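# Close the refrigerator door fully with a Stretch robot

## Task

Get the refrigerator door completely closed so it stays shut without the robot holding it, while never slamming the door in either direction, letting anything drop a long way, or letting the robot topple or finish leaning.

## Robot and tools

Robot: a Hello Robot Stretch 4, about 1.6 m tall, with one arm. It has an omni-wheel base (rim within 0.23 m of the base origin), a lift on a mast, an arm that telescopes forward, a three-joint wrist (yaw, pitch, roll) and a two-finger gripper. Loose objects may occasionally get nudged by an outside force.

Frames: the base frame sits on the floor under the base centre, x forward, y left, z up. hand_pose is reported in this frame and marks a point between the open fingertips; with all wrist joints at 0 its axes line up with the base frame. Its printed position may be slightly wrong. The odometry frame is the base frame as it was when the scene began.

execute_actions: argument "actions" is a list holding one action, or none (an empty list only fetches state and images). Optional "cameras" lists which images to return: head_camera, head_left_camera, head_right_camera, wrist_camera, or all; omitted or null means all, [] means none, an unknown name rejects the call. An action contains "base", "joints", or both, plus optional "pace" and "contact_limits"; alternatively it is just {"end_of_arm": "enable_torque"}, which re-powers any wrist or gripper motor that has cut out, holding it where it is. Motions within an action start together but may finish at different times.

"base" holds exactly one relative move from where the base last reported itself: translate_m (metres, forward positive, -2 to 2), strafe_m (metres sideways, left positive, -2 to 2) or rotate_rad (radians on the spot, counter-clockwise/left positive, -3.2 to 3.2). These are offsets, not destinations.

"joints" is one object keyed by joint name with absolute targets: lift_m 0 to 1.2 (tolerance 0.004); arm_m 0 to 0.55 (0.004); wrist_yaw_rad -1.134 to 4.276 (0.02; 0 points forward, positive turns left, 3.14 is stowed back, over 3.4 the arm can obstruct); wrist_pitch_rad -1.117 to 4.259 (0.05; 0 level, 1.57 pointing down); wrist_roll_rad -1.117 to 4.259 (0.02; 0 keeps fingers level, positive is clockwise viewed from behind); gripper_m -0.038 to 0.141 (0.004; fingertip gap, negative means fingers squeezing each other). Out-of-range joint targets are clipped and reported; any other bad value or unknown key rejects the whole call with no motion. Any joint or base you omit may still be driving toward an earlier target without the status showing it. A single action lasts 15 s at most. To unfold the wrist at scene start, send lift_m 0.4 with wrist_yaw_rad 0 together.

"pace": "slow", "default" (if omitted), "fast", "max". Base speed 0.1/0.3/0.4/0.6 m/s and turn rate 1/2/3/4 rad/s respectively, further capped when lift_m exceeds 0.2 (down to 0.3 m/s and 1 rad/s at 1.2). "contact_limits" applies only to arm_m: 0 (gentlest) to 0.75 (firmest), default 0.5. A low value is wise when pushing the door so the arm stops instead of shoving hard.

wait: seconds 0 to 10; commands nothing and returns the same as an empty action. zoom_image: camera plus region [x0, y0, x1, y1] in pixels of that camera's latest full image, origin top-left, at most 504 by 504. finished_scene: scene number (1 or 2); irreversible, reports success and gives the next task. Replying without any tool call ends all remaining scenes.

Result lines: base_status and joint_status describe how each motion ended: "done" (for the base, wheels turned the commanded amount even if slipping), "off_target" (stopped short and may keep pushing), "contact_stop_at_<key>" (hit something; joint holds, but lift/arm/wheels go slack, so a lift may sag or the base may roll), "limit_stop_at_<name>" (built-in limit), "limit_stop_at_tilt" (leaning over 6 degrees; lift, arm and wheels go slack and ignore commands until upright), "limit_stop_at_own_body" (self-collision guard; move away from the body, and note it can trigger with wrist_pitch_rad below -0.2 and roll below -0.4 or above 4), "torque_fault" (wrist motor overloaded and went limp; send enable_torque). After a stop the old target is dropped. If a call reports a stop, further movement calls in the same reply are skipped. on_its_own lists uncommanded behaviour; "held at" is the held target, not the actual position. lidar_m: 12 distances in metres, 30-degree sectors starting straight ahead and going counter-clockwise (4th left, 7th behind, 10th right); "-" means nothing seen or closer than 0.25 m; spans roughly 0.15 m up to robot height and misses glass and thin legs. wrist_depth_mm: 7x7 grid of median depths, 100 to 2000 mm, row by row from top left. base_odometry counts wheel turns (slip included); heading -3.142 to 3.142, left positive. If turned_by_wheels and turned_by_imu differ by over about 0.1 rad, something was hit or slipped. base_tilt in degrees, forward and right positive, with a constant offset up to 1.5. motor_effort is percent of maximum, positive toward higher values, bracket gives the action's peak; readings carry small fixed errors and noise. Wheel efforts positive mean turning right.

Cameras: head_camera at the mast top looking forward-down (turn the base to aim it); head_left_camera and head_right_camera are fisheyes looking more steeply down, showing base and arm; wrist_camera looks along the fingers, tips near the bottom of its image. Calibration data (intrinsics, T_world_to_cam) is given per camera and may be slightly off.

Avoid: swinging the door fast or shoving it hard (a slam fails), knocking items off shelves, tipping the robot with high or forceful pushes, and ending while the robot is what keeps the door closed. Retract the arm after the door latches and confirm it stays shut.

Each tool is called after "Request:" as name([rows], argument=value, ...), one row to a line, values as JSON.

## Session

Request:
execute_actions(actions=[])

Scene clock: 0.00 s.
base_odometry: x=+0.000 y=+0.000 heading=+0.000 (m, m, rad; odometry frame)
turned_by_wheels: +0.000 (rad since the last result)
turned_by_imu: +0.000 (rad since the last result)
base_tilt: forward=-0.1 right=-1.0 (deg)
lidar_m: 1.02 0.90 0.82 2.64 3.11 1.00 1.05 1.22 1.04 1.06 1.17 1.02
base_status: not commanded
joint_positions: lift_m=+0.153 arm_m=+0.001 wrist_yaw_rad=+3.081 wrist_pitch_rad=+0.020 wrist_roll_rad=+0.011 gripper_m=+0.057
joint_status: not commanded
motor_effort: lift_m=+19 arm_m=+0 wrist_yaw_rad=+0 wrist_pitch_rad=-7 wrist_roll_rad=+2 gripper_m=+0 wheel_0=+0 wheel_1=+0 wheel_2=+0 (%)
hand_pose: x=-0.1109 y=+0.1046 z=+0.3251 quat_wxyz=(+0.030, -0.010, +0.006, +0.999) (m; base frame)
wrist_depth_mm: - 137 1182 1138 - - - / - 137 1160 1138 - - - / 107 138 1160 1138 - - - / 134 150 1205 1160 - - - / 1308 1281 1182 1160 1808 1983 1921 / 1160 1160 193 1160 204 1118 1098 / 809 788 842 109 831 768 778
pictures: head_camera, head_left_camera, head_right_camera, wrist_camera
Images, in order (width x height): head_camera 420x560, head_left_camera 420x672, head_right_camera 420x672, wrist_camera 616x392.

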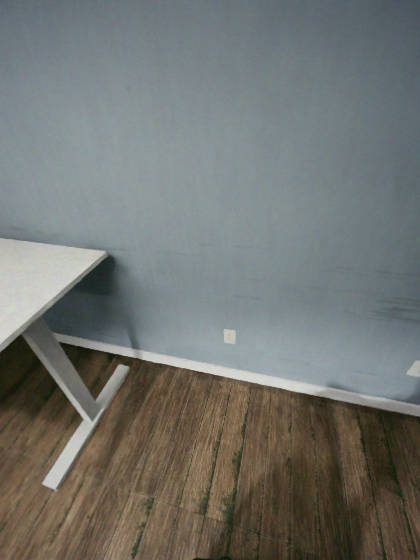

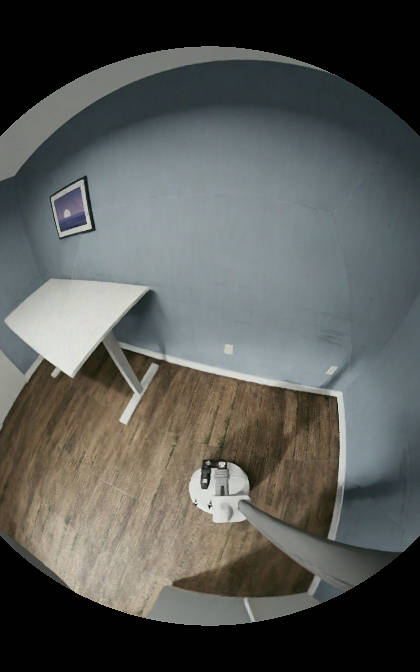

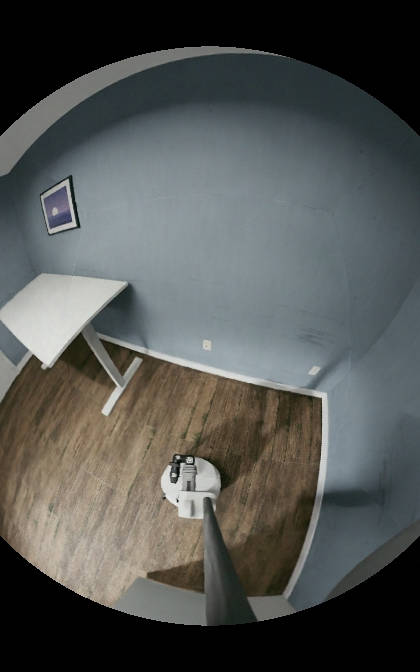

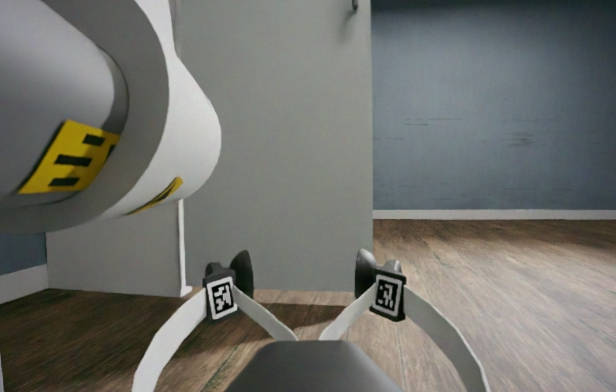

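Request:
execute_actions([
  {"base":{"rotate_rad":2.6}},
])

Scene clock: 4.93 s.
base_odometry: x=+0.000 y=+0.000 heading=+2.600 (m, m, rad; odometry frame)
turned_by_wheels: +2.600 (rad since the last result)
turned_by_imu: +2.551 (rad since the last result)
base_tilt: forward=-0.2 right=-1.1 (deg)
lidar_m: 0.98 1.02 1.21 1.05 1.06 1.22 1.02 1.01 0.93 0.78 2.60 3.06
base_status: done
joint_positions: lift_m=+0.153 arm_m=+0.001 wrist_yaw_rad=+3.081 wrist_pitch_rad=+0.020 wrist_roll_rad=+0.011 gripper_m=+0.057
joint_status: not commanded
motor_effort: lift_m=+19(19) arm_m=-1(1) wrist_yaw_rad=+0(0) wrist_pitch_rad=-6(6) wrist_roll_rad=+2(2) gripper_m=-3(4) wheel_0=+1(5) wheel_1=+1(6) wheel_2=+2(7) (%)
hand_pose: x=-0.1109 y=+0.1046 z=+0.3251 quat_wxyz=(+0.030, -0.010, +0.006, +0.999) (m; base frame)
wrist_depth_mm: - 137 1138 1229 1397 1255 991 / - 138 1160 1281 1397 1281 1008 / 107 138 1160 1281 1397 1255 1025 / 134 150 1182 1281 1430 1281 1025 / 991 1078 1160 1308 1430 1281 1008 / 991 1060 193 1160 204 1098 991 / 798 788 854 108 854 778 788
pictures: head_camera, head_left_camera, head_right_camera, wrist_camera
camera_calibration (this result's frames):
wrist_camera: T_world_to_cam=[[0.101982, 0.994303, -0.0310156, -0.0836596], [0.0599841, -0.0372677, -0.997503, 0.382007], [-0.992976, 0.0998668, -0.063443, 0.125978], [0, 0, 0, 1]] pos_world=[0.110711, 0.0848384, 0.386451]
Images, in order (width x height): head_camera 420x560, head_left_camera 420x672, head_right_camera 420x672, wrist_camera 616x392.

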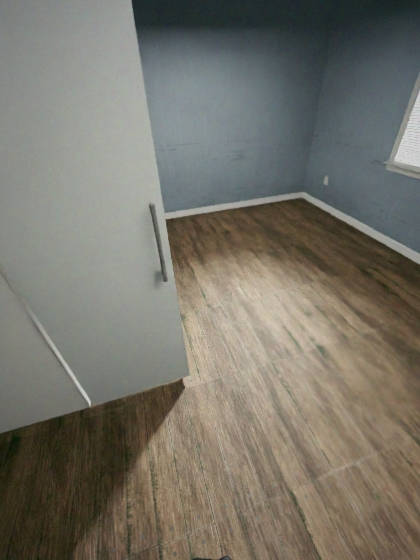

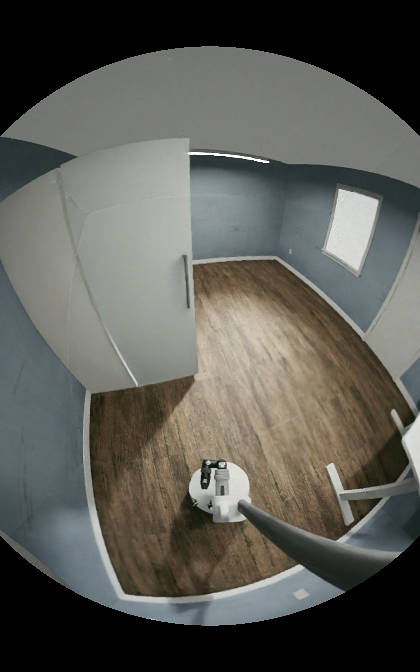

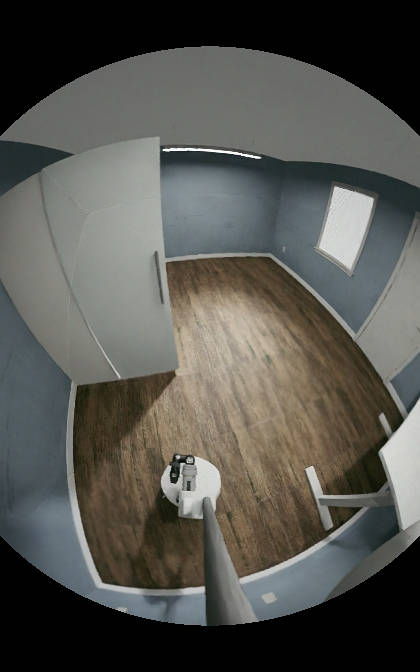

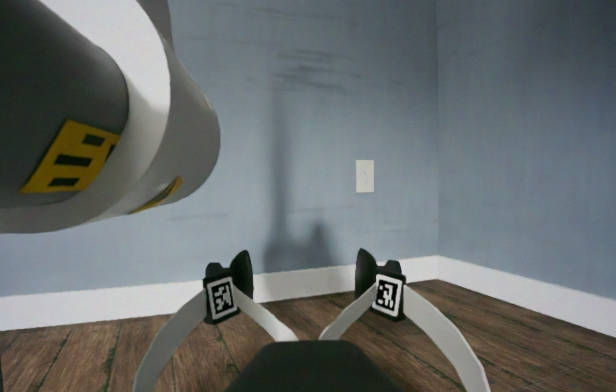

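Request:
execute_actions([
  {"base":{"rotate_rad":0.27},"joints":{"lift_m":0.4,"wrist_yaw_rad":0,"wrist_pitch_rad":0,"gripper_m":0.0}},
])

Request:
execute_actions([
  {"base":{"strafe_m":0.15}},
])

Scene clock: 18.77 s.
base_odometry: x=+0.000 y=+0.000 heading=+2.870 (m, m, rad; odometry frame)
turned_by_wheels: +0.270 (rad since the last result)
turned_by_imu: +0.266 (rad since the last result)
base_tilt: forward=-0.1 right=-1.0 (deg)
lidar_m: 0.99 1.06 1.11 1.05 1.10 1.09 1.02 1.07 0.83 0.84 2.77 3.78
base_status: done
joint_positions: lift_m=+0.400 arm_m=+0.001 wrist_yaw_rad=+0.001 wrist_pitch_rad=+0.003 wrist_roll_rad=+0.011 gripper_m=+0.000
joint_status: all done
motor_effort: lift_m=+23(25) arm_m=+0(1) wrist_yaw_rad=-2(8) wrist_pitch_rad=-7(10) wrist_roll_rad=+2(1) gripper_m=-5(9) wheel_0=-1(5) wheel_1=-1(6) wheel_2=-1(4) (%)
hand_pose: x=+0.4603 y=-0.0873 z=+0.5771 quat_wxyz=(+1.000, +0.005, +0.001, +0.000) (m; base frame)
wrist_depth_mm: 778 798 809 - - - - / 778 788 820 - - - - / 798 798 809 - - - - / 788 798 809 - - - - / 798 798 820 831 - - - / 788 809 188 196 185 1921 1808 / 788 798 820 109 1308 1281 1308
pictures: head_camera, head_left_camera, head_right_camera, wrist_camera
camera_calibration (this result's frames):
wrist_camera: T_world_to_cam=[[-0.0409269, -0.998658, -0.0317365, -0.0510394], [-0.0448562, 0.0335676, -0.998429, 0.646943], [0.998155, -0.039439, -0.0461698, -0.210277], [0, 0, 0, 1]] pos_world=[0.23682, -0.0809804, 0.634599]
Images, in order (width x height): head_camera 420x560, head_left_camera 420x672, head_right_camera 420x672, wrist_camera 616x392.

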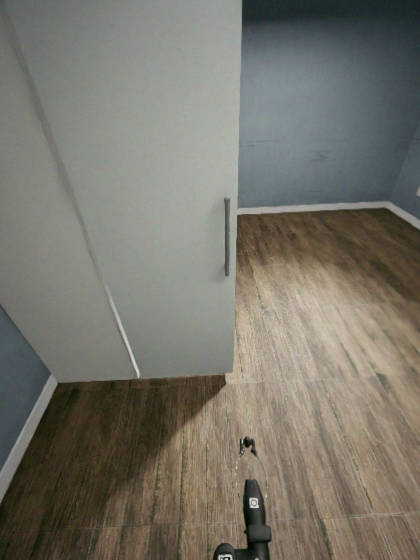

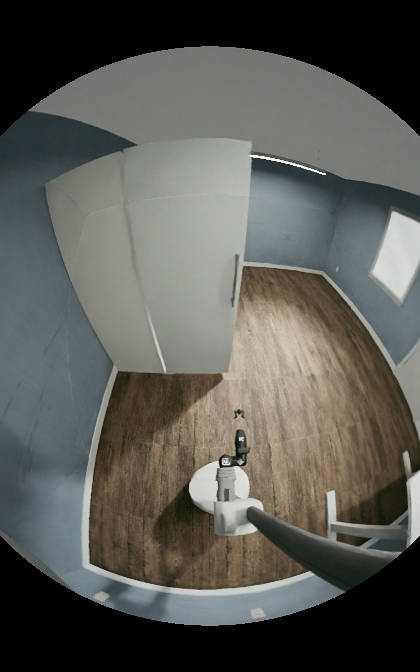

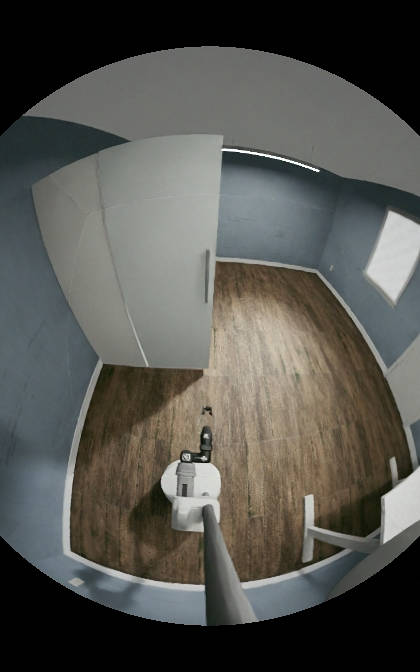

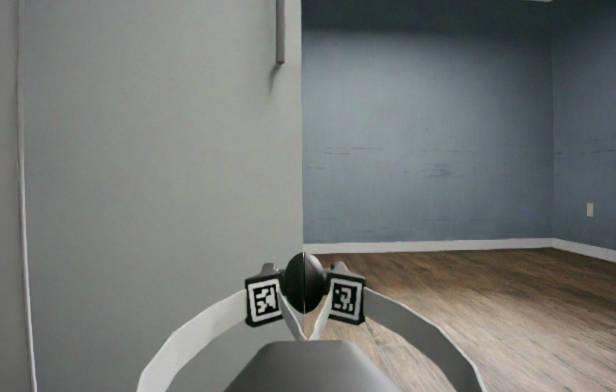

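Scene clock: 20.50 s.
base_odometry: x=-0.040 y=-0.145 heading=+2.870 (m, m, rad; odometry frame)
turned_by_wheels: +0.000 (rad since the last result)
turned_by_imu: +0.001 (rad since the last result)
base_tilt: forward=-0.1 right=-1.0 (deg)
lidar_m: 0.99 1.05 0.94 0.91 0.93 1.04 1.03 1.06 0.96 0.96 2.90 3.83
base_status: done
joint_positions: lift_m=+0.400 arm_m=+0.001 wrist_yaw_rad=+0.000 wrist_pitch_rad=+0.003 wrist_roll_rad=+0.011 gripper_m=+0.000
joint_status: not commanded
motor_effort: lift_m=+23(22) arm_m=-1(1) wrist_yaw_rad=-1(2) wrist_pitch_rad=-7(7) wrist_roll_rad=+2(2) gripper_m=-7(2) wheel_0=+0(9) wheel_1=-2(7) wheel_2=-1(1) (%)
hand_pose: x=+0.4602 y=-0.0874 z=+0.5771 quat_wxyz=(+1.000, +0.005, +0.001, +0.000) (m; base frame)
wrist_depth_mm: 809 788 798 809 - - - / 820 788 809 809 - - - / 820 788 809 820 - - - / 820 798 798 831 - - - / 820 809 809 820 - - - / 820 798 188 196 185 1863 1863 / 831 798 820 108 1308 1281 1308
pictures: head_camera, head_left_camera, head_right_camera, wrist_camera
camera_calibration (this result's frames):
wrist_camera: T_world_to_cam=[[-0.041203, -0.998647, -0.0317365, -0.0509918], [-0.0448469, 0.0335799, -0.998429, 0.646949], [0.998144, -0.039715, -0.0461698, -0.210275], [0, 0, 0, 1]] pos_world=[0.236797, -0.0809983, 0.634606]
Images, in order (width x height): head_camera 420x560, head_left_camera 420x672, head_right_camera 420x672, wrist_camera 616x392.

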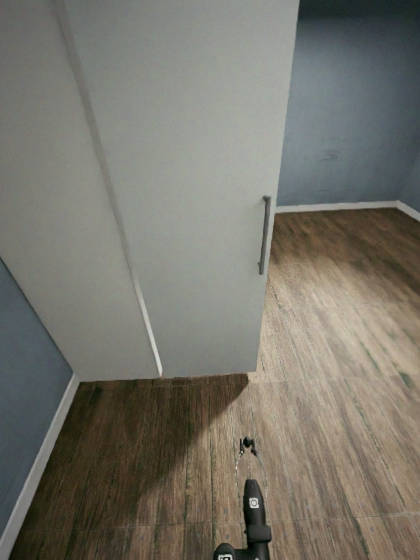

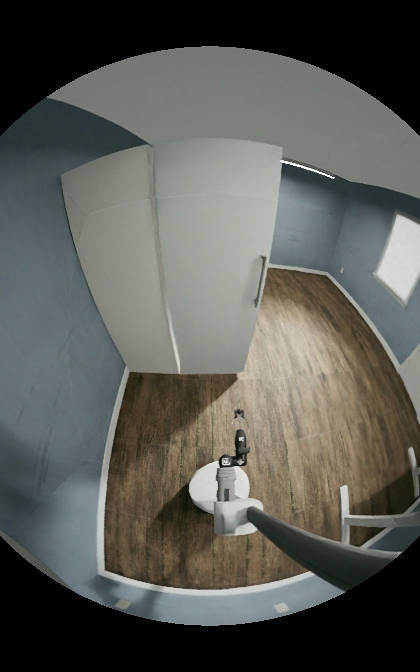

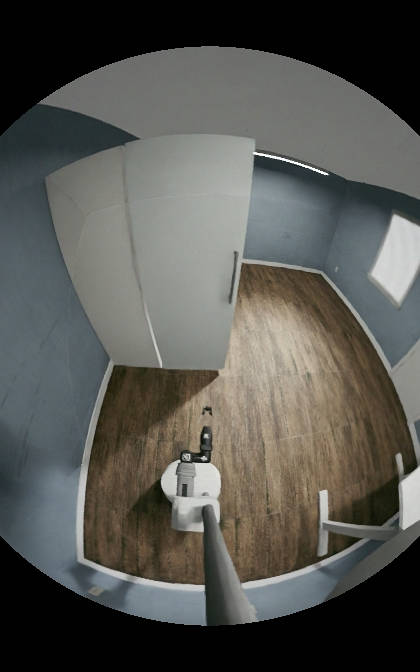

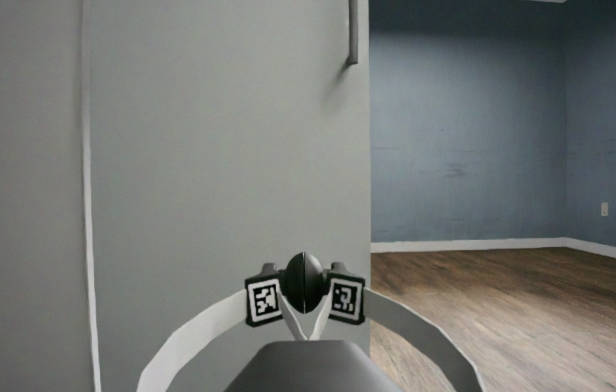

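Request:
execute_actions([
  {"base":{"strafe_m":0.1}},
], cameras=[])

Request:
execute_actions([
  {"base":{"translate_m":0.48}},
], cameras=[])

Request:
execute_actions([
  {"base":{"translate_m":0.2},"pace":"slow"},
])

Scene clock: 25.97 s.
base_odometry: x=-0.067 y=-0.241 heading=+2.870 (m, m, rad; odometry frame)
turned_by_wheels: +0.000 (rad since the last result)
turned_by_imu: +0.002 (rad since the last result)
base_tilt: forward=+0.0 right=-1.0 (deg)
lidar_m: 1.00 1.09 0.85 0.80 0.82 1.07 1.03 1.08 1.06 1.04 3.00 1.02
base_status: done
joint_positions: lift_m=+0.400 arm_m=+0.001 wrist_yaw_rad=+0.000 wrist_pitch_rad=+0.003 wrist_roll_rad=+0.011 gripper_m=+0.000
joint_status: not commanded
motor_effort: lift_m=+23(23) arm_m=-1(1) wrist_yaw_rad=-1(1) wrist_pitch_rad=-7(7) wrist_roll_rad=+1(1) gripper_m=-1(3) wheel_0=+1(9) wheel_1=+0(8) wheel_2=-1(2) (%)
hand_pose: x=+0.4602 y=-0.0874 z=+0.5771 quat_wxyz=(+1.000, +0.005, +0.001, +0.000) (m; base frame)
wrist_depth_mm: 809 798 798 809 820 - - / 809 809 788 831 842 - - / 798 831 798 820 820 - - / 820 831 798 820 842 - - / 809 831 809 820 842 - - / 831 820 187 196 186 1921 1863 / 820 831 820 109 842 1281 1308
pictures: none
No camera images: the call's "cameras" was empty. Leave "cameras" out to get every camera's image.

Scene clock: 29.03 s.
base_odometry: x=-0.530 y=-0.112 heading=+2.870 (m, m, rad; odometry frame)
turned_by_wheels: +0.000 (rad since the last result)
turned_by_imu: +0.002 (rad since the last result)
base_tilt: forward=-0.1 right=-0.9 (deg)
lidar_m: 0.53 0.56 0.83 0.81 0.84 1.16 1.51 1.51 1.25 2.87 3.03 0.56
base_status: done
joint_positions: lift_m=+0.400 arm_m=+0.001 wrist_yaw_rad=+0.000 wrist_pitch_rad=+0.003 wrist_roll_rad=+0.011 gripper_m=+0.000
joint_status: not commanded
motor_effort: lift_m=+23(23) arm_m=-1(0) wrist_yaw_rad=-1(1) wrist_pitch_rad=-7(8) wrist_roll_rad=+2(2) gripper_m=-3(5) wheel_0=+1(5) wheel_1=+0(5) wheel_2=+0(9) (%)
hand_pose: x=+0.4602 y=-0.0874 z=+0.5771 quat_wxyz=(+1.000, +0.005, +0.001, +0.000) (m; base frame)
wrist_depth_mm: 319 324 330 336 342 349 353 / 320 325 330 336 342 349 355 / 320 325 332 340 345 351 - / 322 327 332 340 347 351 - / 324 329 334 340 347 355 - / 325 330 187 195 186 355 364 / 325 330 338 109 351 357 366
pictures: none
No camera images: the call's "cameras" was empty. Leave "cameras" out to get every camera's image.

Scene clock: 32.33 s.
base_odometry: x=-0.722 y=-0.059 heading=+2.870 (m, m, rad; odometry frame)
turned_by_wheels: +0.000 (rad since the last result)
turned_by_imu: +0.002 (rad since the last result)
base_tilt: forward=-0.1 right=-1.0 (deg)
lidar_m: 0.46 0.41 0.52 0.80 0.85 1.17 1.71 1.50 1.33 2.87 3.00 0.73
base_status: done
joint_positions: lift_m=+0.400 arm_m=+0.001 wrist_yaw_rad=+0.000 wrist_pitch_rad=+0.002 wrist_roll_rad=+0.011 gripper_m=+0.000
joint_status: not commanded
motor_effort: lift_m=+22(22) arm_m=+0(1) wrist_yaw_rad=+1(17) wrist_pitch_rad=-5(8) wrist_roll_rad=+2(2) gripper_m=-4(6) wheel_0=+2(3) wheel_1=+3(5) wheel_2=-1(11) (%)
hand_pose: x=+0.4601 y=-0.0875 z=+0.5773 quat_wxyz=(+1.000, +0.005, +0.001, +0.000) (m; base frame)
wrist_depth_mm: 264 306 375 473 - - - / 265 307 375 473 - - - / 263 309 375 473 - - - / 264 309 375 477 - - - / 264 309 379 439 - - - / 266 309 187 196 186 1921 1863 / 266 296 366 109 1336 1281 1308
pictures: head_camera, head_left_camera, head_right_camera, wrist_camera
camera_calibration (this result's frames):
wrist_camera: T_world_to_cam=[[-0.0418147, -0.99862, -0.0317724, -0.0508702], [-0.043964, 0.0336084, -0.998468, 0.646821], [0.998158, -0.0403538, -0.0453087, -0.21067], [0, 0, 0, 1]] pos_world=[0.236592, -0.08104, 0.634669]
Images, in order (width x height): head_camera 420x560, head_left_camera 420x672, head_right_camera 420x672, wrist_camera 616x392.

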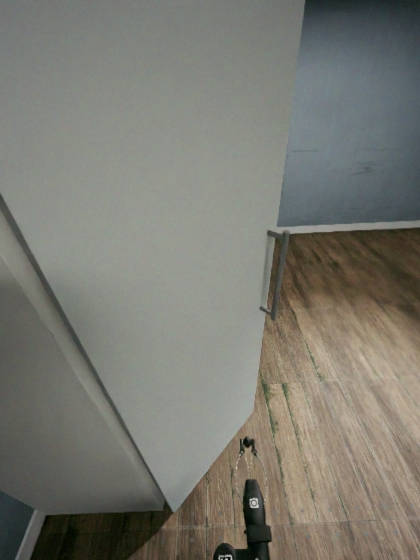

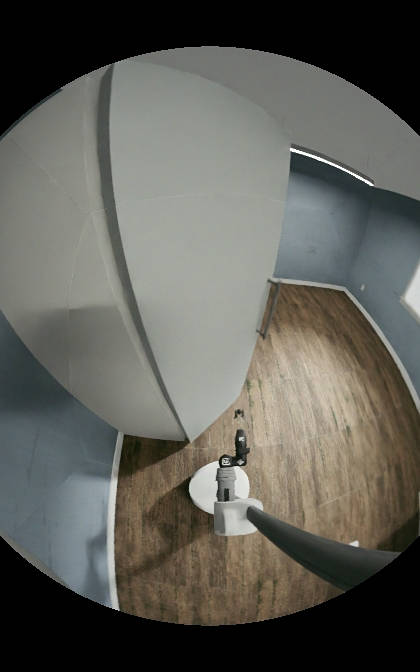

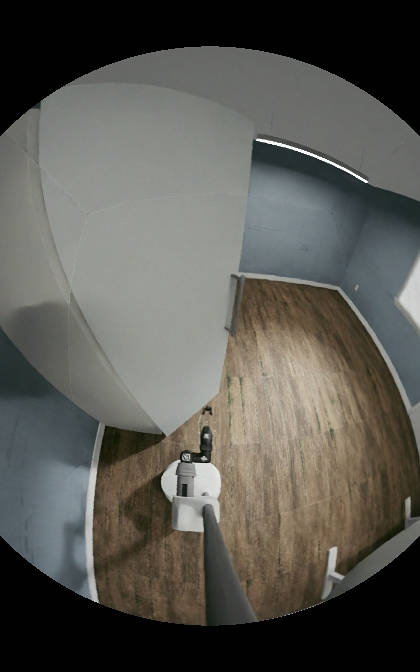

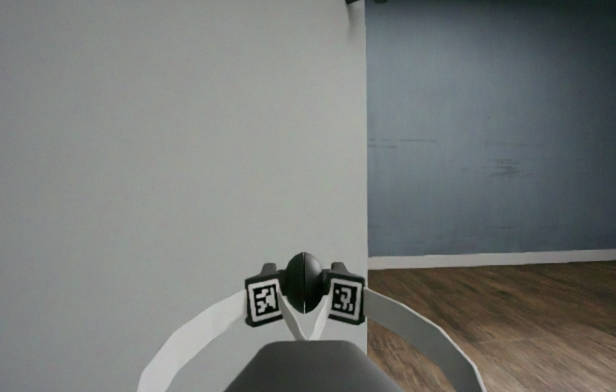

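Request:
execute_actions([
  {"base":{"translate_m":-0.06}},
], cameras=[])

Request:
execute_actions([
  {"base":{"strafe_m":-0.6}},
], cameras=[])

Request:
execute_actions([
  {"base":{"translate_m":0.7}},
], cameras=["head_left_camera"])

Request:
execute_actions([
  {"base":{"rotate_rad":1.57}},
])

Scene clock: 42.13 s.
base_odometry: x=-0.664 y=-0.075 heading=+2.870 (m, m, rad; odometry frame)
turned_by_wheels: +0.000 (rad since the last result)
turned_by_imu: +0.003 (rad since the last result)
base_tilt: forward=-0.1 right=-1.1 (deg)
lidar_m: 0.63 0.47 0.64 0.80 0.84 1.19 1.64 1.51 1.33 2.88 3.01 3.21
base_status: done
joint_positions: lift_m=+0.400 arm_m=+0.001 wrist_yaw_rad=+0.000 wrist_pitch_rad=+0.002 wrist_roll_rad=+0.011 gripper_m=+0.000
joint_status: not commanded
motor_effort: lift_m=+23(23) arm_m=+0(0) wrist_yaw_rad=+1(0) wrist_pitch_rad=-5(5) wrist_roll_rad=+2(2) gripper_m=-2(2) wheel_0=-2(3) wheel_1=-1(5) wheel_2=-1(6) (%)
hand_pose: x=+0.4601 y=-0.0875 z=+0.5773 quat_wxyz=(+1.000, +0.005, +0.001, +0.000) (m; base frame)
wrist_depth_mm: 394 535 - - - - - / 394 535 - - - - - / 392 535 - - - - - / 392 535 - - - - - / 389 539 - - - - - / 392 530 187 196 186 1921 1808 / 392 477 798 109 1336 1308 1308
pictures: none
No camera images: the call's "cameras" was empty. Leave "cameras" out to get every camera's image.

Scene clock: 45.47 s.
base_odometry: x=-0.503 y=+0.503 heading=+2.870 (m, m, rad; odometry frame)
turned_by_wheels: +0.000 (rad since the last result)
turned_by_imu: +0.000 (rad since the last result)
base_tilt: forward=-0.1 right=-0.9 (deg)
lidar_m: 3.07 1.05 0.89 1.40 1.46 1.75 1.63 0.94 1.18 2.28 2.38 3.21
base_status: done
joint_positions: lift_m=+0.400 arm_m=+0.001 wrist_yaw_rad=+0.000 wrist_pitch_rad=+0.002 wrist_roll_rad=+0.011 gripper_m=+0.000
joint_status: not commanded
motor_effort: lift_m=+22(22) arm_m=+0(0) wrist_yaw_rad=+1(1) wrist_pitch_rad=-5(5) wrist_roll_rad=+1(1) gripper_m=-4(2) wheel_0=-2(4) wheel_1=+1(9) wheel_2=+0(0) (%)
hand_pose: x=+0.4601 y=-0.0875 z=+0.5774 quat_wxyz=(+1.000, +0.005, +0.001, +0.000) (m; base frame)
wrist_depth_mm: - - - - - - - / - - - - - - - / - - - - - - - / - - - - - - - / - - - - - - - / 1921 1983 188 196 186 1921 1808 / 1336 1308 1336 109 1336 1255 1308
pictures: none
No camera images: the call's "cameras" was empty. Leave "cameras" out to get every camera's image.

Scene clock: 49.30 s.
base_odometry: x=-1.178 y=+0.691 heading=+2.870 (m, m, rad; odometry frame)
turned_by_wheels: +0.000 (rad since the last result)
turned_by_imu: +0.003 (rad since the last result)
base_tilt: forward=-0.1 right=-0.9 (deg)
lidar_m: 2.39 2.02 0.68 0.71 0.80 2.02 2.33 1.57 2.23 2.27 2.37 2.48
base_status: done
joint_positions: lift_m=+0.400 arm_m=+0.001 wrist_yaw_rad=+0.000 wrist_pitch_rad=+0.002 wrist_roll_rad=+0.011 gripper_m=+0.000
joint_status: not commanded
motor_effort: lift_m=+22(22) arm_m=+0(0) wrist_yaw_rad=+0(1) wrist_pitch_rad=-5(5) wrist_roll_rad=+1(1) gripper_m=-1(5) wheel_0=+0(6) wheel_1=+1(6) wheel_2=+2(8) (%)
hand_pose: x=+0.4601 y=-0.0875 z=+0.5774 quat_wxyz=(+1.000, +0.005, +0.001, +0.000) (m; base frame)
wrist_depth_mm: - - - - - - - / - - - - - - - / - - - - - - - / - - - - - - - / - - - - - - - / 1921 1983 188 196 186 1921 1863 / 1366 1336 1366 109 1336 1308 1308
pictures: head_left_camera
Images, in order (width x height): head_left_camera 420x672.

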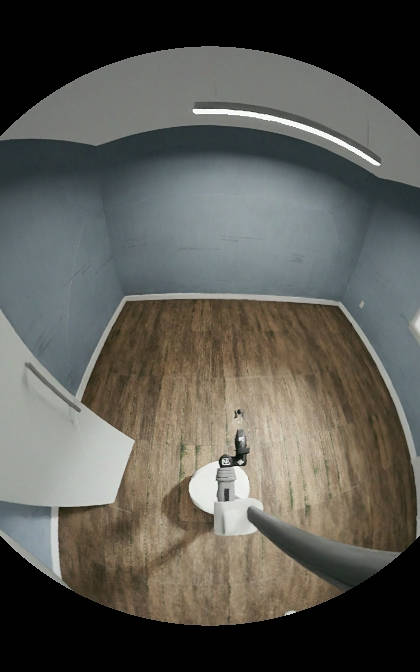

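Scene clock: 51.37 s.
base_odometry: x=-1.178 y=+0.691 heading=-1.843 (m, m, rad; odometry frame)
turned_by_wheels: +1.570 (rad since the last result)
turned_by_imu: +1.540 (rad since the last result)
base_tilt: forward=+0.0 right=-1.1 (deg)
lidar_m: 0.71 0.79 1.99 1.95 1.58 2.23 2.30 2.39 2.48 2.37 2.04 0.68
base_status: done
joint_positions: lift_m=+0.400 arm_m=+0.001 wrist_yaw_rad=+0.000 wrist_pitch_rad=+0.002 wrist_roll_rad=+0.011 gripper_m=+0.000
joint_status: not commanded
motor_effort: lift_m=+22(22) arm_m=+0(0) wrist_yaw_rad=+0(1) wrist_pitch_rad=-5(5) wrist_roll_rad=+1(2) gripper_m=-2(3) wheel_0=-1(9) wheel_1=+1(7) wheel_2=+1(8) (%)
hand_pose: x=+0.4601 y=-0.0874 z=+0.5774 quat_wxyz=(+1.000, +0.005, +0.001, +0.000) (m; base frame)
wrist_depth_mm: 1138 539 517 500 488 842 1255 / 1160 539 521 496 488 480 1255 / 1182 539 521 504 492 477 1255 / 1160 539 525 508 488 480 1255 / 1182 549 525 504 488 480 1255 / 1160 554 187 196 186 484 1255 / 1182 559 525 109 492 1229 1229
pictures: head_camera, head_left_camera, head_right_camera, wrist_camera
camera_calibration (this result's frames):
wrist_camera: T_world_to_cam=[[-0.0414878, -0.998634, -0.0317702, -0.0509254], [-0.0440415, 0.0335945, -0.998465, 0.646893], [0.998168, -0.0400249, -0.0453751, -0.210636], [0, 0, 0, 1]] pos_world=[0.236627, -0.0810186, 0.634725]
Images, in order (width x height): head_camera 420x560, head_left_camera 420x672, head_right_camera 420x672, wrist_camera 616x392.

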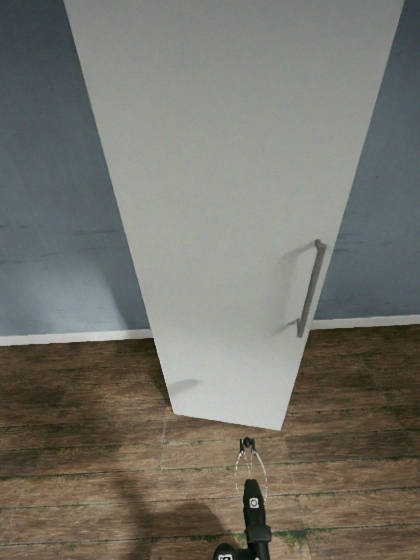

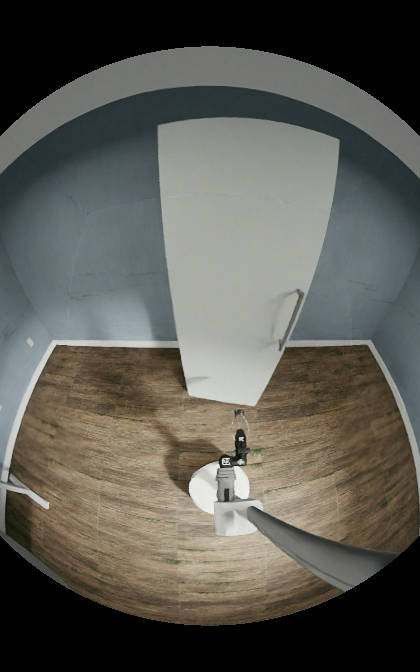

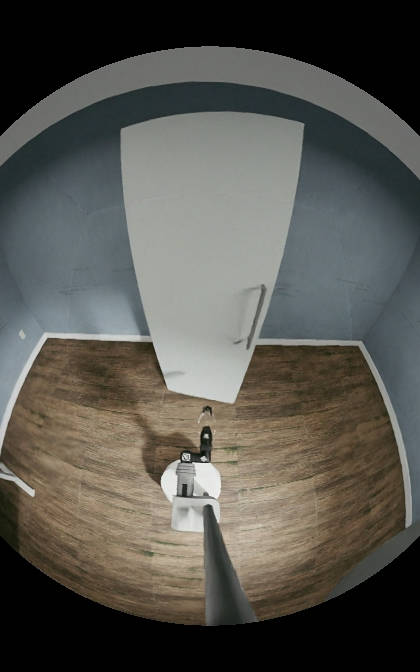

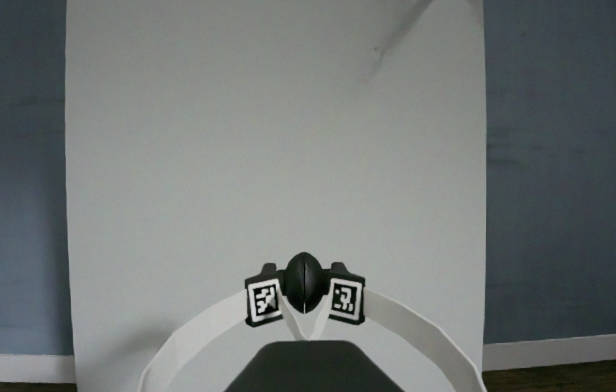

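Request:
execute_actions([
  {"base":{"strafe_m":-0.08},"joints":{"arm_m":0.2},"pace":"slow"},
], cameras=["wrist_camera"])

Request:
execute_actions([
  {"joints":{"arm_m":0.36},"pace":"slow","contact_limits":{"arm_m":0.25}},
])

Scene clock: 58.57 s.
base_odometry: x=-1.255 y=+0.713 heading=-1.843 (m, m, rad; odometry frame)
turned_by_wheels: +0.000 (rad since the last result)
turned_by_imu: +0.002 (rad since the last result)
base_tilt: forward=-0.1 right=-1.0 (deg)
lidar_m: 0.69 0.78 2.01 1.97 1.67 2.31 2.32 2.40 2.40 2.29 2.03 0.66
base_status: done
joint_positions: lift_m=+0.400 arm_m=+0.199 wrist_yaw_rad=+0.000 wrist_pitch_rad=+0.002 wrist_roll_rad=+0.011 gripper_m=+0.000
joint_status: all done
motor_effort: lift_m=+22(22) arm_m=+6(5) wrist_yaw_rad=+0(0) wrist_pitch_rad=-5(5) wrist_roll_rad=+2(2) gripper_m=-3(5) wheel_0=+2(6) wheel_1=-2(6) wheel_2=+1(1) (%)
hand_pose: x=+0.6583 y=-0.0874 z=+0.5774 quat_wxyz=(+1.000, +0.005, +0.001, +0.000) (m; base frame)
wrist_depth_mm: 322 312 301 291 281 273 1025 / 324 314 301 293 282 274 1042 / 325 315 303 294 285 276 1078 / 330 315 304 294 285 276 1060 / 330 317 307 291 285 277 1060 / 332 320 188 196 185 279 1042 / 332 320 307 109 287 276 1078
pictures: wrist_camera
camera_calibration (this result's frames):
wrist_camera: T_world_to_cam=[[-0.0414871, -0.998634, -0.0317699, -0.0427059], [-0.0440471, 0.0335944, -0.998464, 0.655621], [0.998168, -0.040024, -0.0453807, -0.408399], [0, 0, 0, 1]] pos_world=[0.434757, -0.0810185, 0.634724]
Images, in order (width x height): wrist_camera 616x392.

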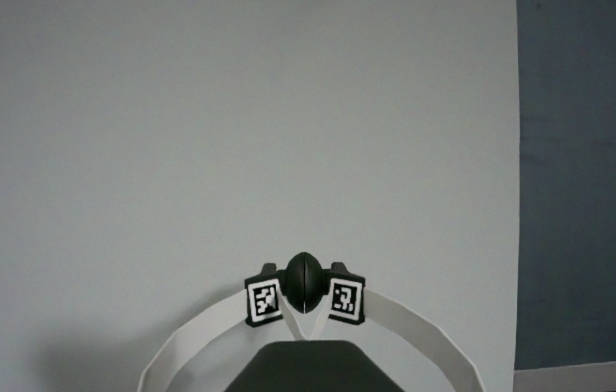

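Scene clock: 60.23 s.
base_odometry: x=-1.255 y=+0.713 heading=-1.843 (m, m, rad; odometry frame)
turned_by_wheels: +0.000 (rad since the last result)
turned_by_imu: +0.001 (rad since the last result)
base_tilt: forward=-0.1 right=-1.0 (deg)
lidar_m: 0.70 0.79 1.99 1.96 1.69 2.31 2.31 2.38 2.40 2.30 2.05 0.67
base_status: not commanded
joint_positions: lift_m=+0.400 arm_m=+0.258 wrist_yaw_rad=-0.004 wrist_pitch_rad=+0.001 wrist_roll_rad=+0.011 gripper_m=+0.000
joint_status: arm_m contact_stop (moved +0.060 of +0.161)
on_its_own: arm_m is slack since a contact_stop (your +0.360 is given up)
motor_effort: lift_m=+22(22) arm_m=+0(20) wrist_yaw_rad=+11(49) wrist_pitch_rad=-3(5) wrist_roll_rad=+2(1) gripper_m=+0(2) wheel_0=+3(4) wheel_1=+0(2) wheel_2=-3(11) (%)
contact_limits: arm_m 0.25
hand_pose: x=+0.7175 y=-0.0885 z=+0.5775 quat_wxyz=(+1.000, +0.005, +0.001, -0.002) (m; base frame)
wrist_depth_mm: 257 250 239 233 226 218 213 / 258 250 241 233 227 219 213 / 260 251 243 235 227 220 215 / 262 252 244 236 229 221 216 / 264 254 245 234 229 222 217 / 265 255 189 204 188 223 218 / 265 256 248 108 229 221 220
pictures: head_camera, head_left_camera, head_right_camera, wrist_camera
camera_calibration (this result's frames):
wrist_camera: T_world_to_cam=[[-0.0453029, -0.998467, -0.0317909, -0.0385833], [-0.0433014, 0.0337564, -0.998492, 0.657941], [0.998034, -0.043858, -0.0447643, -0.468176], [0, 0, 0, 1]] pos_world=[0.493998, -0.0812672, 0.634764]
Images, in order (width x height): head_camera 420x560, head_left_camera 420x672, head_right_camera 420x672, wrist_camera 616x392.

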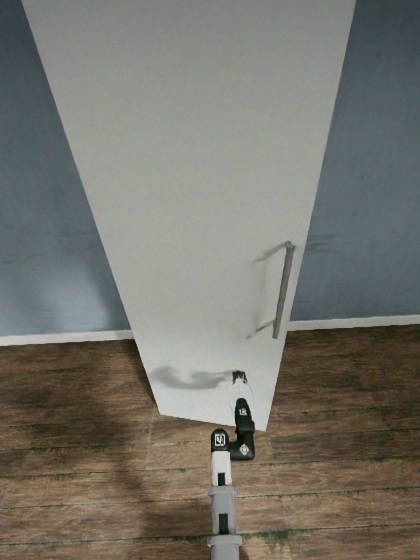

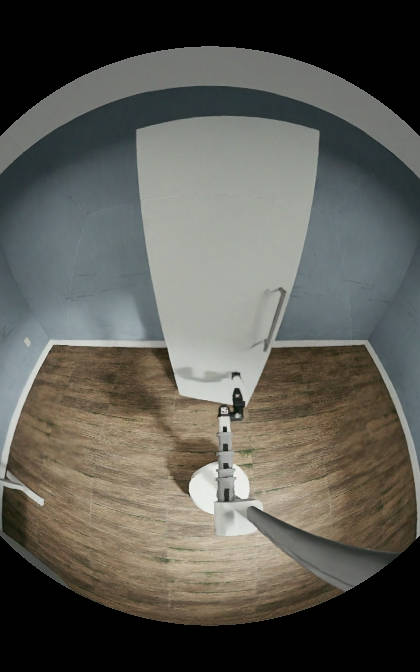

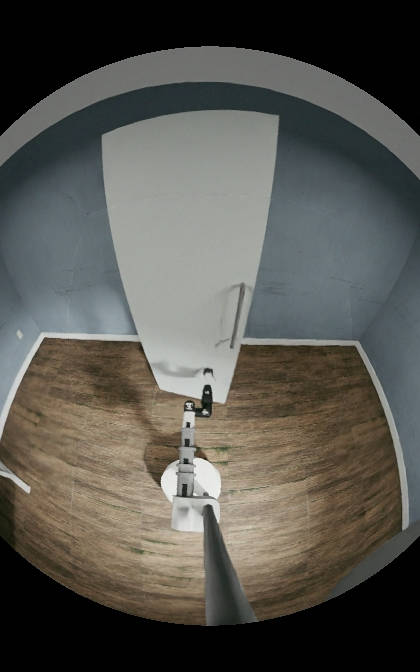

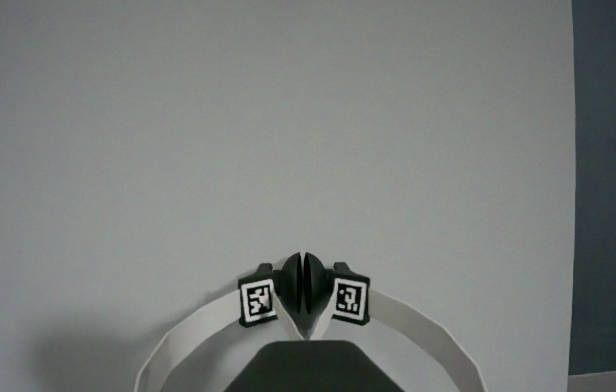

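The door stopped about 10° short of shut, so I'll look into the gap from the handle side.

Request:
execute_actions([
  {"joints":{"arm_m":0.0}},
], cameras=[])

Request:
execute_actions([
  {"base":{"strafe_m":-0.6}},
], cameras=[])

Request:
execute_actions([
  {"base":{"rotate_rad":0.7}},
])

Scene clock: 67.20 s.
base_odometry: x=-1.255 y=+0.713 heading=-1.843 (m, m, rad; odometry frame)
turned_by_wheels: +0.000 (rad since the last result)
turned_by_imu: +0.002 (rad since the last result)
base_tilt: forward=-0.1 right=-0.9 (deg)
lidar_m: 0.69 0.80 2.01 1.96 1.68 2.32 2.32 2.39 2.41 2.30 2.04 0.65
base_status: not commanded
joint_positions: lift_m=+0.400 arm_m=+0.002 wrist_yaw_rad=+0.000 wrist_pitch_rad=+0.002 wrist_roll_rad=+0.011 gripper_m=+0.000
joint_status: all done
motor_effort: lift_m=+22(22) arm_m=-6(8) wrist_yaw_rad=+0(11) wrist_pitch_rad=-6(6) wrist_roll_rad=+2(1) gripper_m=-6(5) wheel_0=+2(3) wheel_1=+0(0) wheel_2=-1(3) (%)
hand_pose: x=+0.4613 y=-0.0874 z=+0.5772 quat_wxyz=(+1.000, +0.005, +0.001, +0.000) (m; base frame)
wrist_depth_mm: 535 521 504 484 469 1205 1229 / 539 521 500 484 473 1255 1229 / 544 521 504 492 473 1229 1255 / 544 530 512 492 480 1229 1255 / 549 525 508 488 484 1255 1255 / 554 535 187 196 186 1255 1281 / 554 535 512 108 480 1255 1255
pictures: none
No camera images: the call's "cameras" was empty. Leave "cameras" out to get every camera's image.

Scene clock: 70.53 s.
base_odometry: x=-1.833 y=+0.874 heading=-1.843 (m, m, rad; odometry frame)
turned_by_wheels: +0.000 (rad since the last result)
turned_by_imu: +0.002 (rad since the last result)
base_tilt: forward=-0.1 right=-1.0 (deg)
lidar_m: 1.25 0.72 1.11 2.28 2.34 2.43 2.31 2.39 1.79 1.70 1.77 1.47
base_status: done
joint_positions: lift_m=+0.400 arm_m=+0.002 wrist_yaw_rad=+0.000 wrist_pitch_rad=+0.002 wrist_roll_rad=+0.011 gripper_m=+0.000
joint_status: not commanded
motor_effort: lift_m=+22(22) arm_m=-6(6) wrist_yaw_rad=+0(0) wrist_pitch_rad=-6(7) wrist_roll_rad=+2(2) gripper_m=-1(2) wheel_0=-1(8) wheel_1=+0(9) wheel_2=+2(2) (%)
hand_pose: x=+0.4612 y=-0.0874 z=+0.5772 quat_wxyz=(+1.000, +0.005, +0.001, +0.000) (m; base frame)
wrist_depth_mm: 634 960 1182 1205 1229 1255 1255 / 640 976 1205 1205 1205 1255 1229 / 634 991 1205 1205 1229 1255 1281 / 634 976 1229 1229 1205 1255 1255 / 634 976 1229 1229 1255 1255 1255 / 634 976 188 196 186 1255 1281 / 640 809 1229 108 1255 1255 1281
pictures: none
No camera images: the call's "cameras" was empty. Leave "cameras" out to get every camera's image.

Scene clock: 72.00 s.
base_odometry: x=-1.833 y=+0.874 heading=-1.143 (m, m, rad; odometry frame)
turned_by_wheels: +0.700 (rad since the last result)
turned_by_imu: +0.687 (rad since the last result)
base_tilt: forward=-0.1 right=-1.1 (deg)
lidar_m: 0.73 2.48 2.25 2.49 2.31 2.30 2.14 1.72 1.71 1.75 1.42 0.80
base_status: done
joint_positions: lift_m=+0.400 arm_m=+0.002 wrist_yaw_rad=+0.000 wrist_pitch_rad=+0.002 wrist_roll_rad=+0.011 gripper_m=+0.000
joint_status: not commanded
motor_effort: lift_m=+22(21) arm_m=-6(6) wrist_yaw_rad=+0(0) wrist_pitch_rad=-6(6) wrist_roll_rad=+2(1) gripper_m=+0(2) wheel_0=-1(5) wheel_1=-1(6) wheel_2=+0(8) (%)
hand_pose: x=+0.4613 y=-0.0874 z=+0.5772 quat_wxyz=(+1.000, +0.005, +0.001, +0.000) (m; base frame)
wrist_depth_mm: - - 798 597 654 1042 976 / - - 809 591 654 1042 991 / - - 809 603 668 1060 1008 / - - 820 609 661 1078 1008 / - - 831 564 668 1060 1008 / 1863 1983 188 196 186 1060 1008 / 1336 1336 798 108 676 1060 1008
pictures: head_camera, head_left_camera, head_right_camera, wrist_camera
camera_calibration (this result's frames):
wrist_camera: T_world_to_cam=[[-0.0414605, -0.998636, -0.0317478, -0.0508963], [-0.0444782, 0.0335884, -0.998446, 0.647007], [0.99815, -0.039984, -0.0458101, -0.211507], [0, 0, 0, 1]] pos_world=[0.237784, -0.0810157, 0.634696]
Images, in order (width x height): head_camera 420x560, head_left_camera 420x672, head_right_camera 420x672, wrist_camera 616x392.

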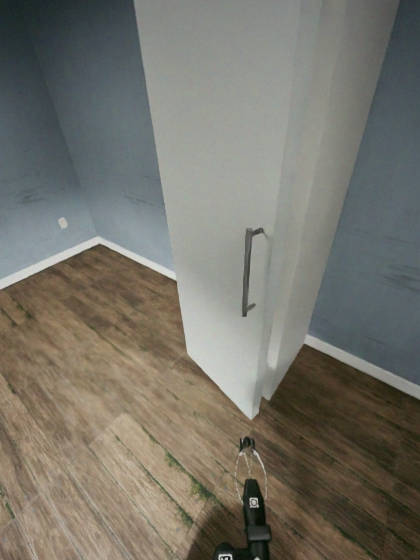

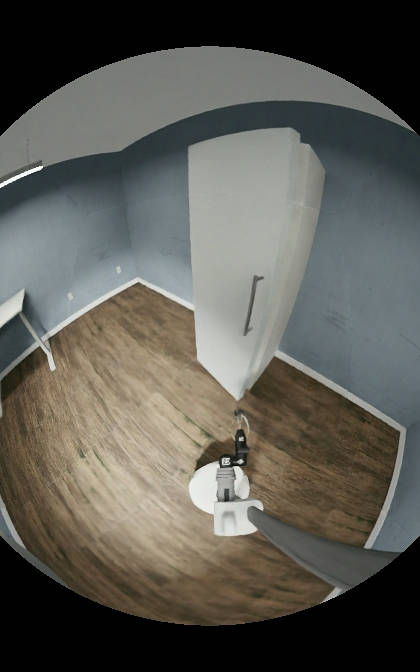

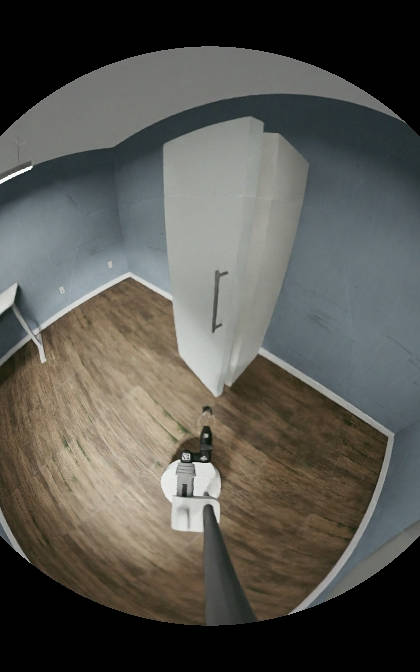

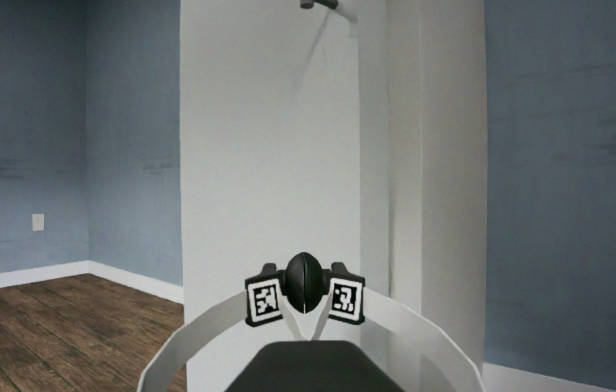

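Request:
execute_actions([
  {"base":{"strafe_m":-0.5}},
], cameras=[])

Request:
execute_actions([
  {"base":{"rotate_rad":0.75},"joints":{"lift_m":0.7}},
])

Scene clock: 79.00 s.
base_odometry: x=-2.288 y=+0.666 heading=-1.143 (m, m, rad; odometry frame)
turned_by_wheels: +0.000 (rad since the last result)
turned_by_imu: +0.001 (rad since the last result)
base_tilt: forward=-0.1 right=-0.9 (deg)
lidar_m: 0.89 0.80 2.71 2.89 2.63 2.61 1.65 1.34 1.30 1.35 1.11 1.09
base_status: done
joint_positions: lift_m=+0.400 arm_m=+0.002 wrist_yaw_rad=+0.000 wrist_pitch_rad=+0.002 wrist_roll_rad=+0.011 gripper_m=+0.000
joint_status: not commanded
motor_effort: lift_m=+22(22) arm_m=-6(6) wrist_yaw_rad=+0(0) wrist_pitch_rad=-6(6) wrist_roll_rad=+2(1) gripper_m=-3(1) wheel_0=-1(12) wheel_1=+2(9) wheel_2=+0(1) (%)
hand_pose: x=+0.4612 y=-0.0874 z=+0.5773 quat_wxyz=(+1.000, +0.005, +0.001, +0.000) (m; base frame)
wrist_depth_mm: 991 668 788 1042 946 809 732 / 854 668 788 1042 931 820 741 / 768 676 809 1042 960 820 732 / 768 676 788 1060 946 831 732 / 549 676 788 946 946 831 741 / 549 683 187 196 186 831 741 / 554 668 768 109 960 788 732
pictures: none
No camera images: the call's "cameras" was empty. Leave "cameras" out to get every camera's image.

Scene clock: 81.27 s.
base_odometry: x=-2.288 y=+0.666 heading=-0.393 (m, m, rad; odometry frame)
turned_by_wheels: +0.750 (rad since the last result)
turned_by_imu: +0.736 (rad since the last result)
base_tilt: forward=-0.1 right=-0.9 (deg)
lidar_m: 0.86 2.73 2.88 2.63 2.26 1.49 1.31 1.35 1.20 1.08 1.11 0.80
base_status: done
joint_positions: lift_m=+0.700 arm_m=+0.002 wrist_yaw_rad=+0.000 wrist_pitch_rad=+0.002 wrist_roll_rad=+0.011 gripper_m=+0.000
joint_status: all done
motor_effort: lift_m=+22(22) arm_m=-6(6) wrist_yaw_rad=+0(1) wrist_pitch_rad=-6(6) wrist_roll_rad=+1(1) gripper_m=-3(6) wheel_0=-2(6) wheel_1=+1(5) wheel_2=+0(6) (%)
hand_pose: x=+0.4613 y=-0.0874 z=+0.8772 quat_wxyz=(+1.000, +0.005, +0.001, +0.000) (m; base frame)
wrist_depth_mm: - - - - 621 621 559 / - - - - 634 621 564 / - - - - 634 627 564 / - - - - 640 627 569 / - - - - 750 634 574 / - - 188 196 186 634 574 / - 1983 1983 109 634 615 574
pictures: head_camera, head_left_camera, head_right_camera, wrist_camera
camera_calibration (this result's frames):
wrist_camera: T_world_to_cam=[[-0.0413641, -0.99864, -0.0317482, -0.0413904], [-0.0444815, 0.0335845, -0.998446, 0.946483], [0.998154, -0.0398876, -0.0458102, -0.19776], [0, 0, 0, 1]] pos_world=[0.237784, -0.0810094, 0.934638]
Images, in order (width x height): head_camera 420x560, head_left_camera 420x672, head_right_camera 420x672, wrist_camera 616x392.

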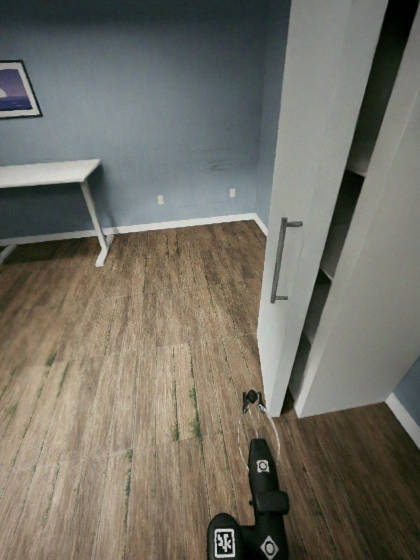

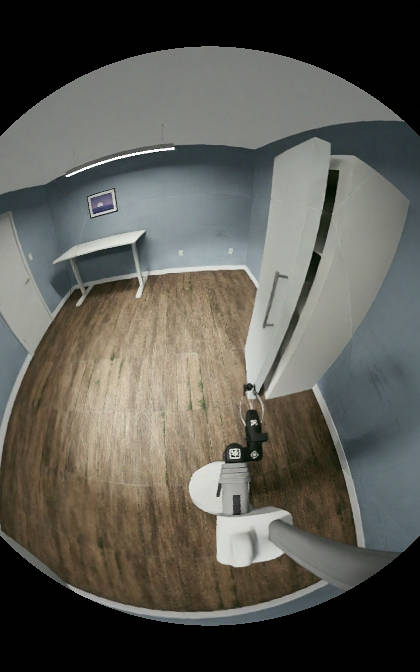

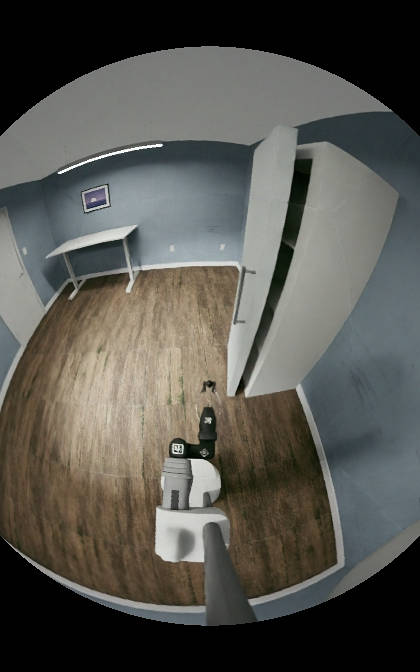

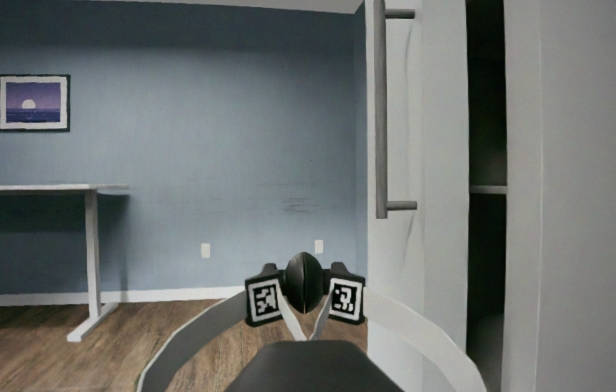

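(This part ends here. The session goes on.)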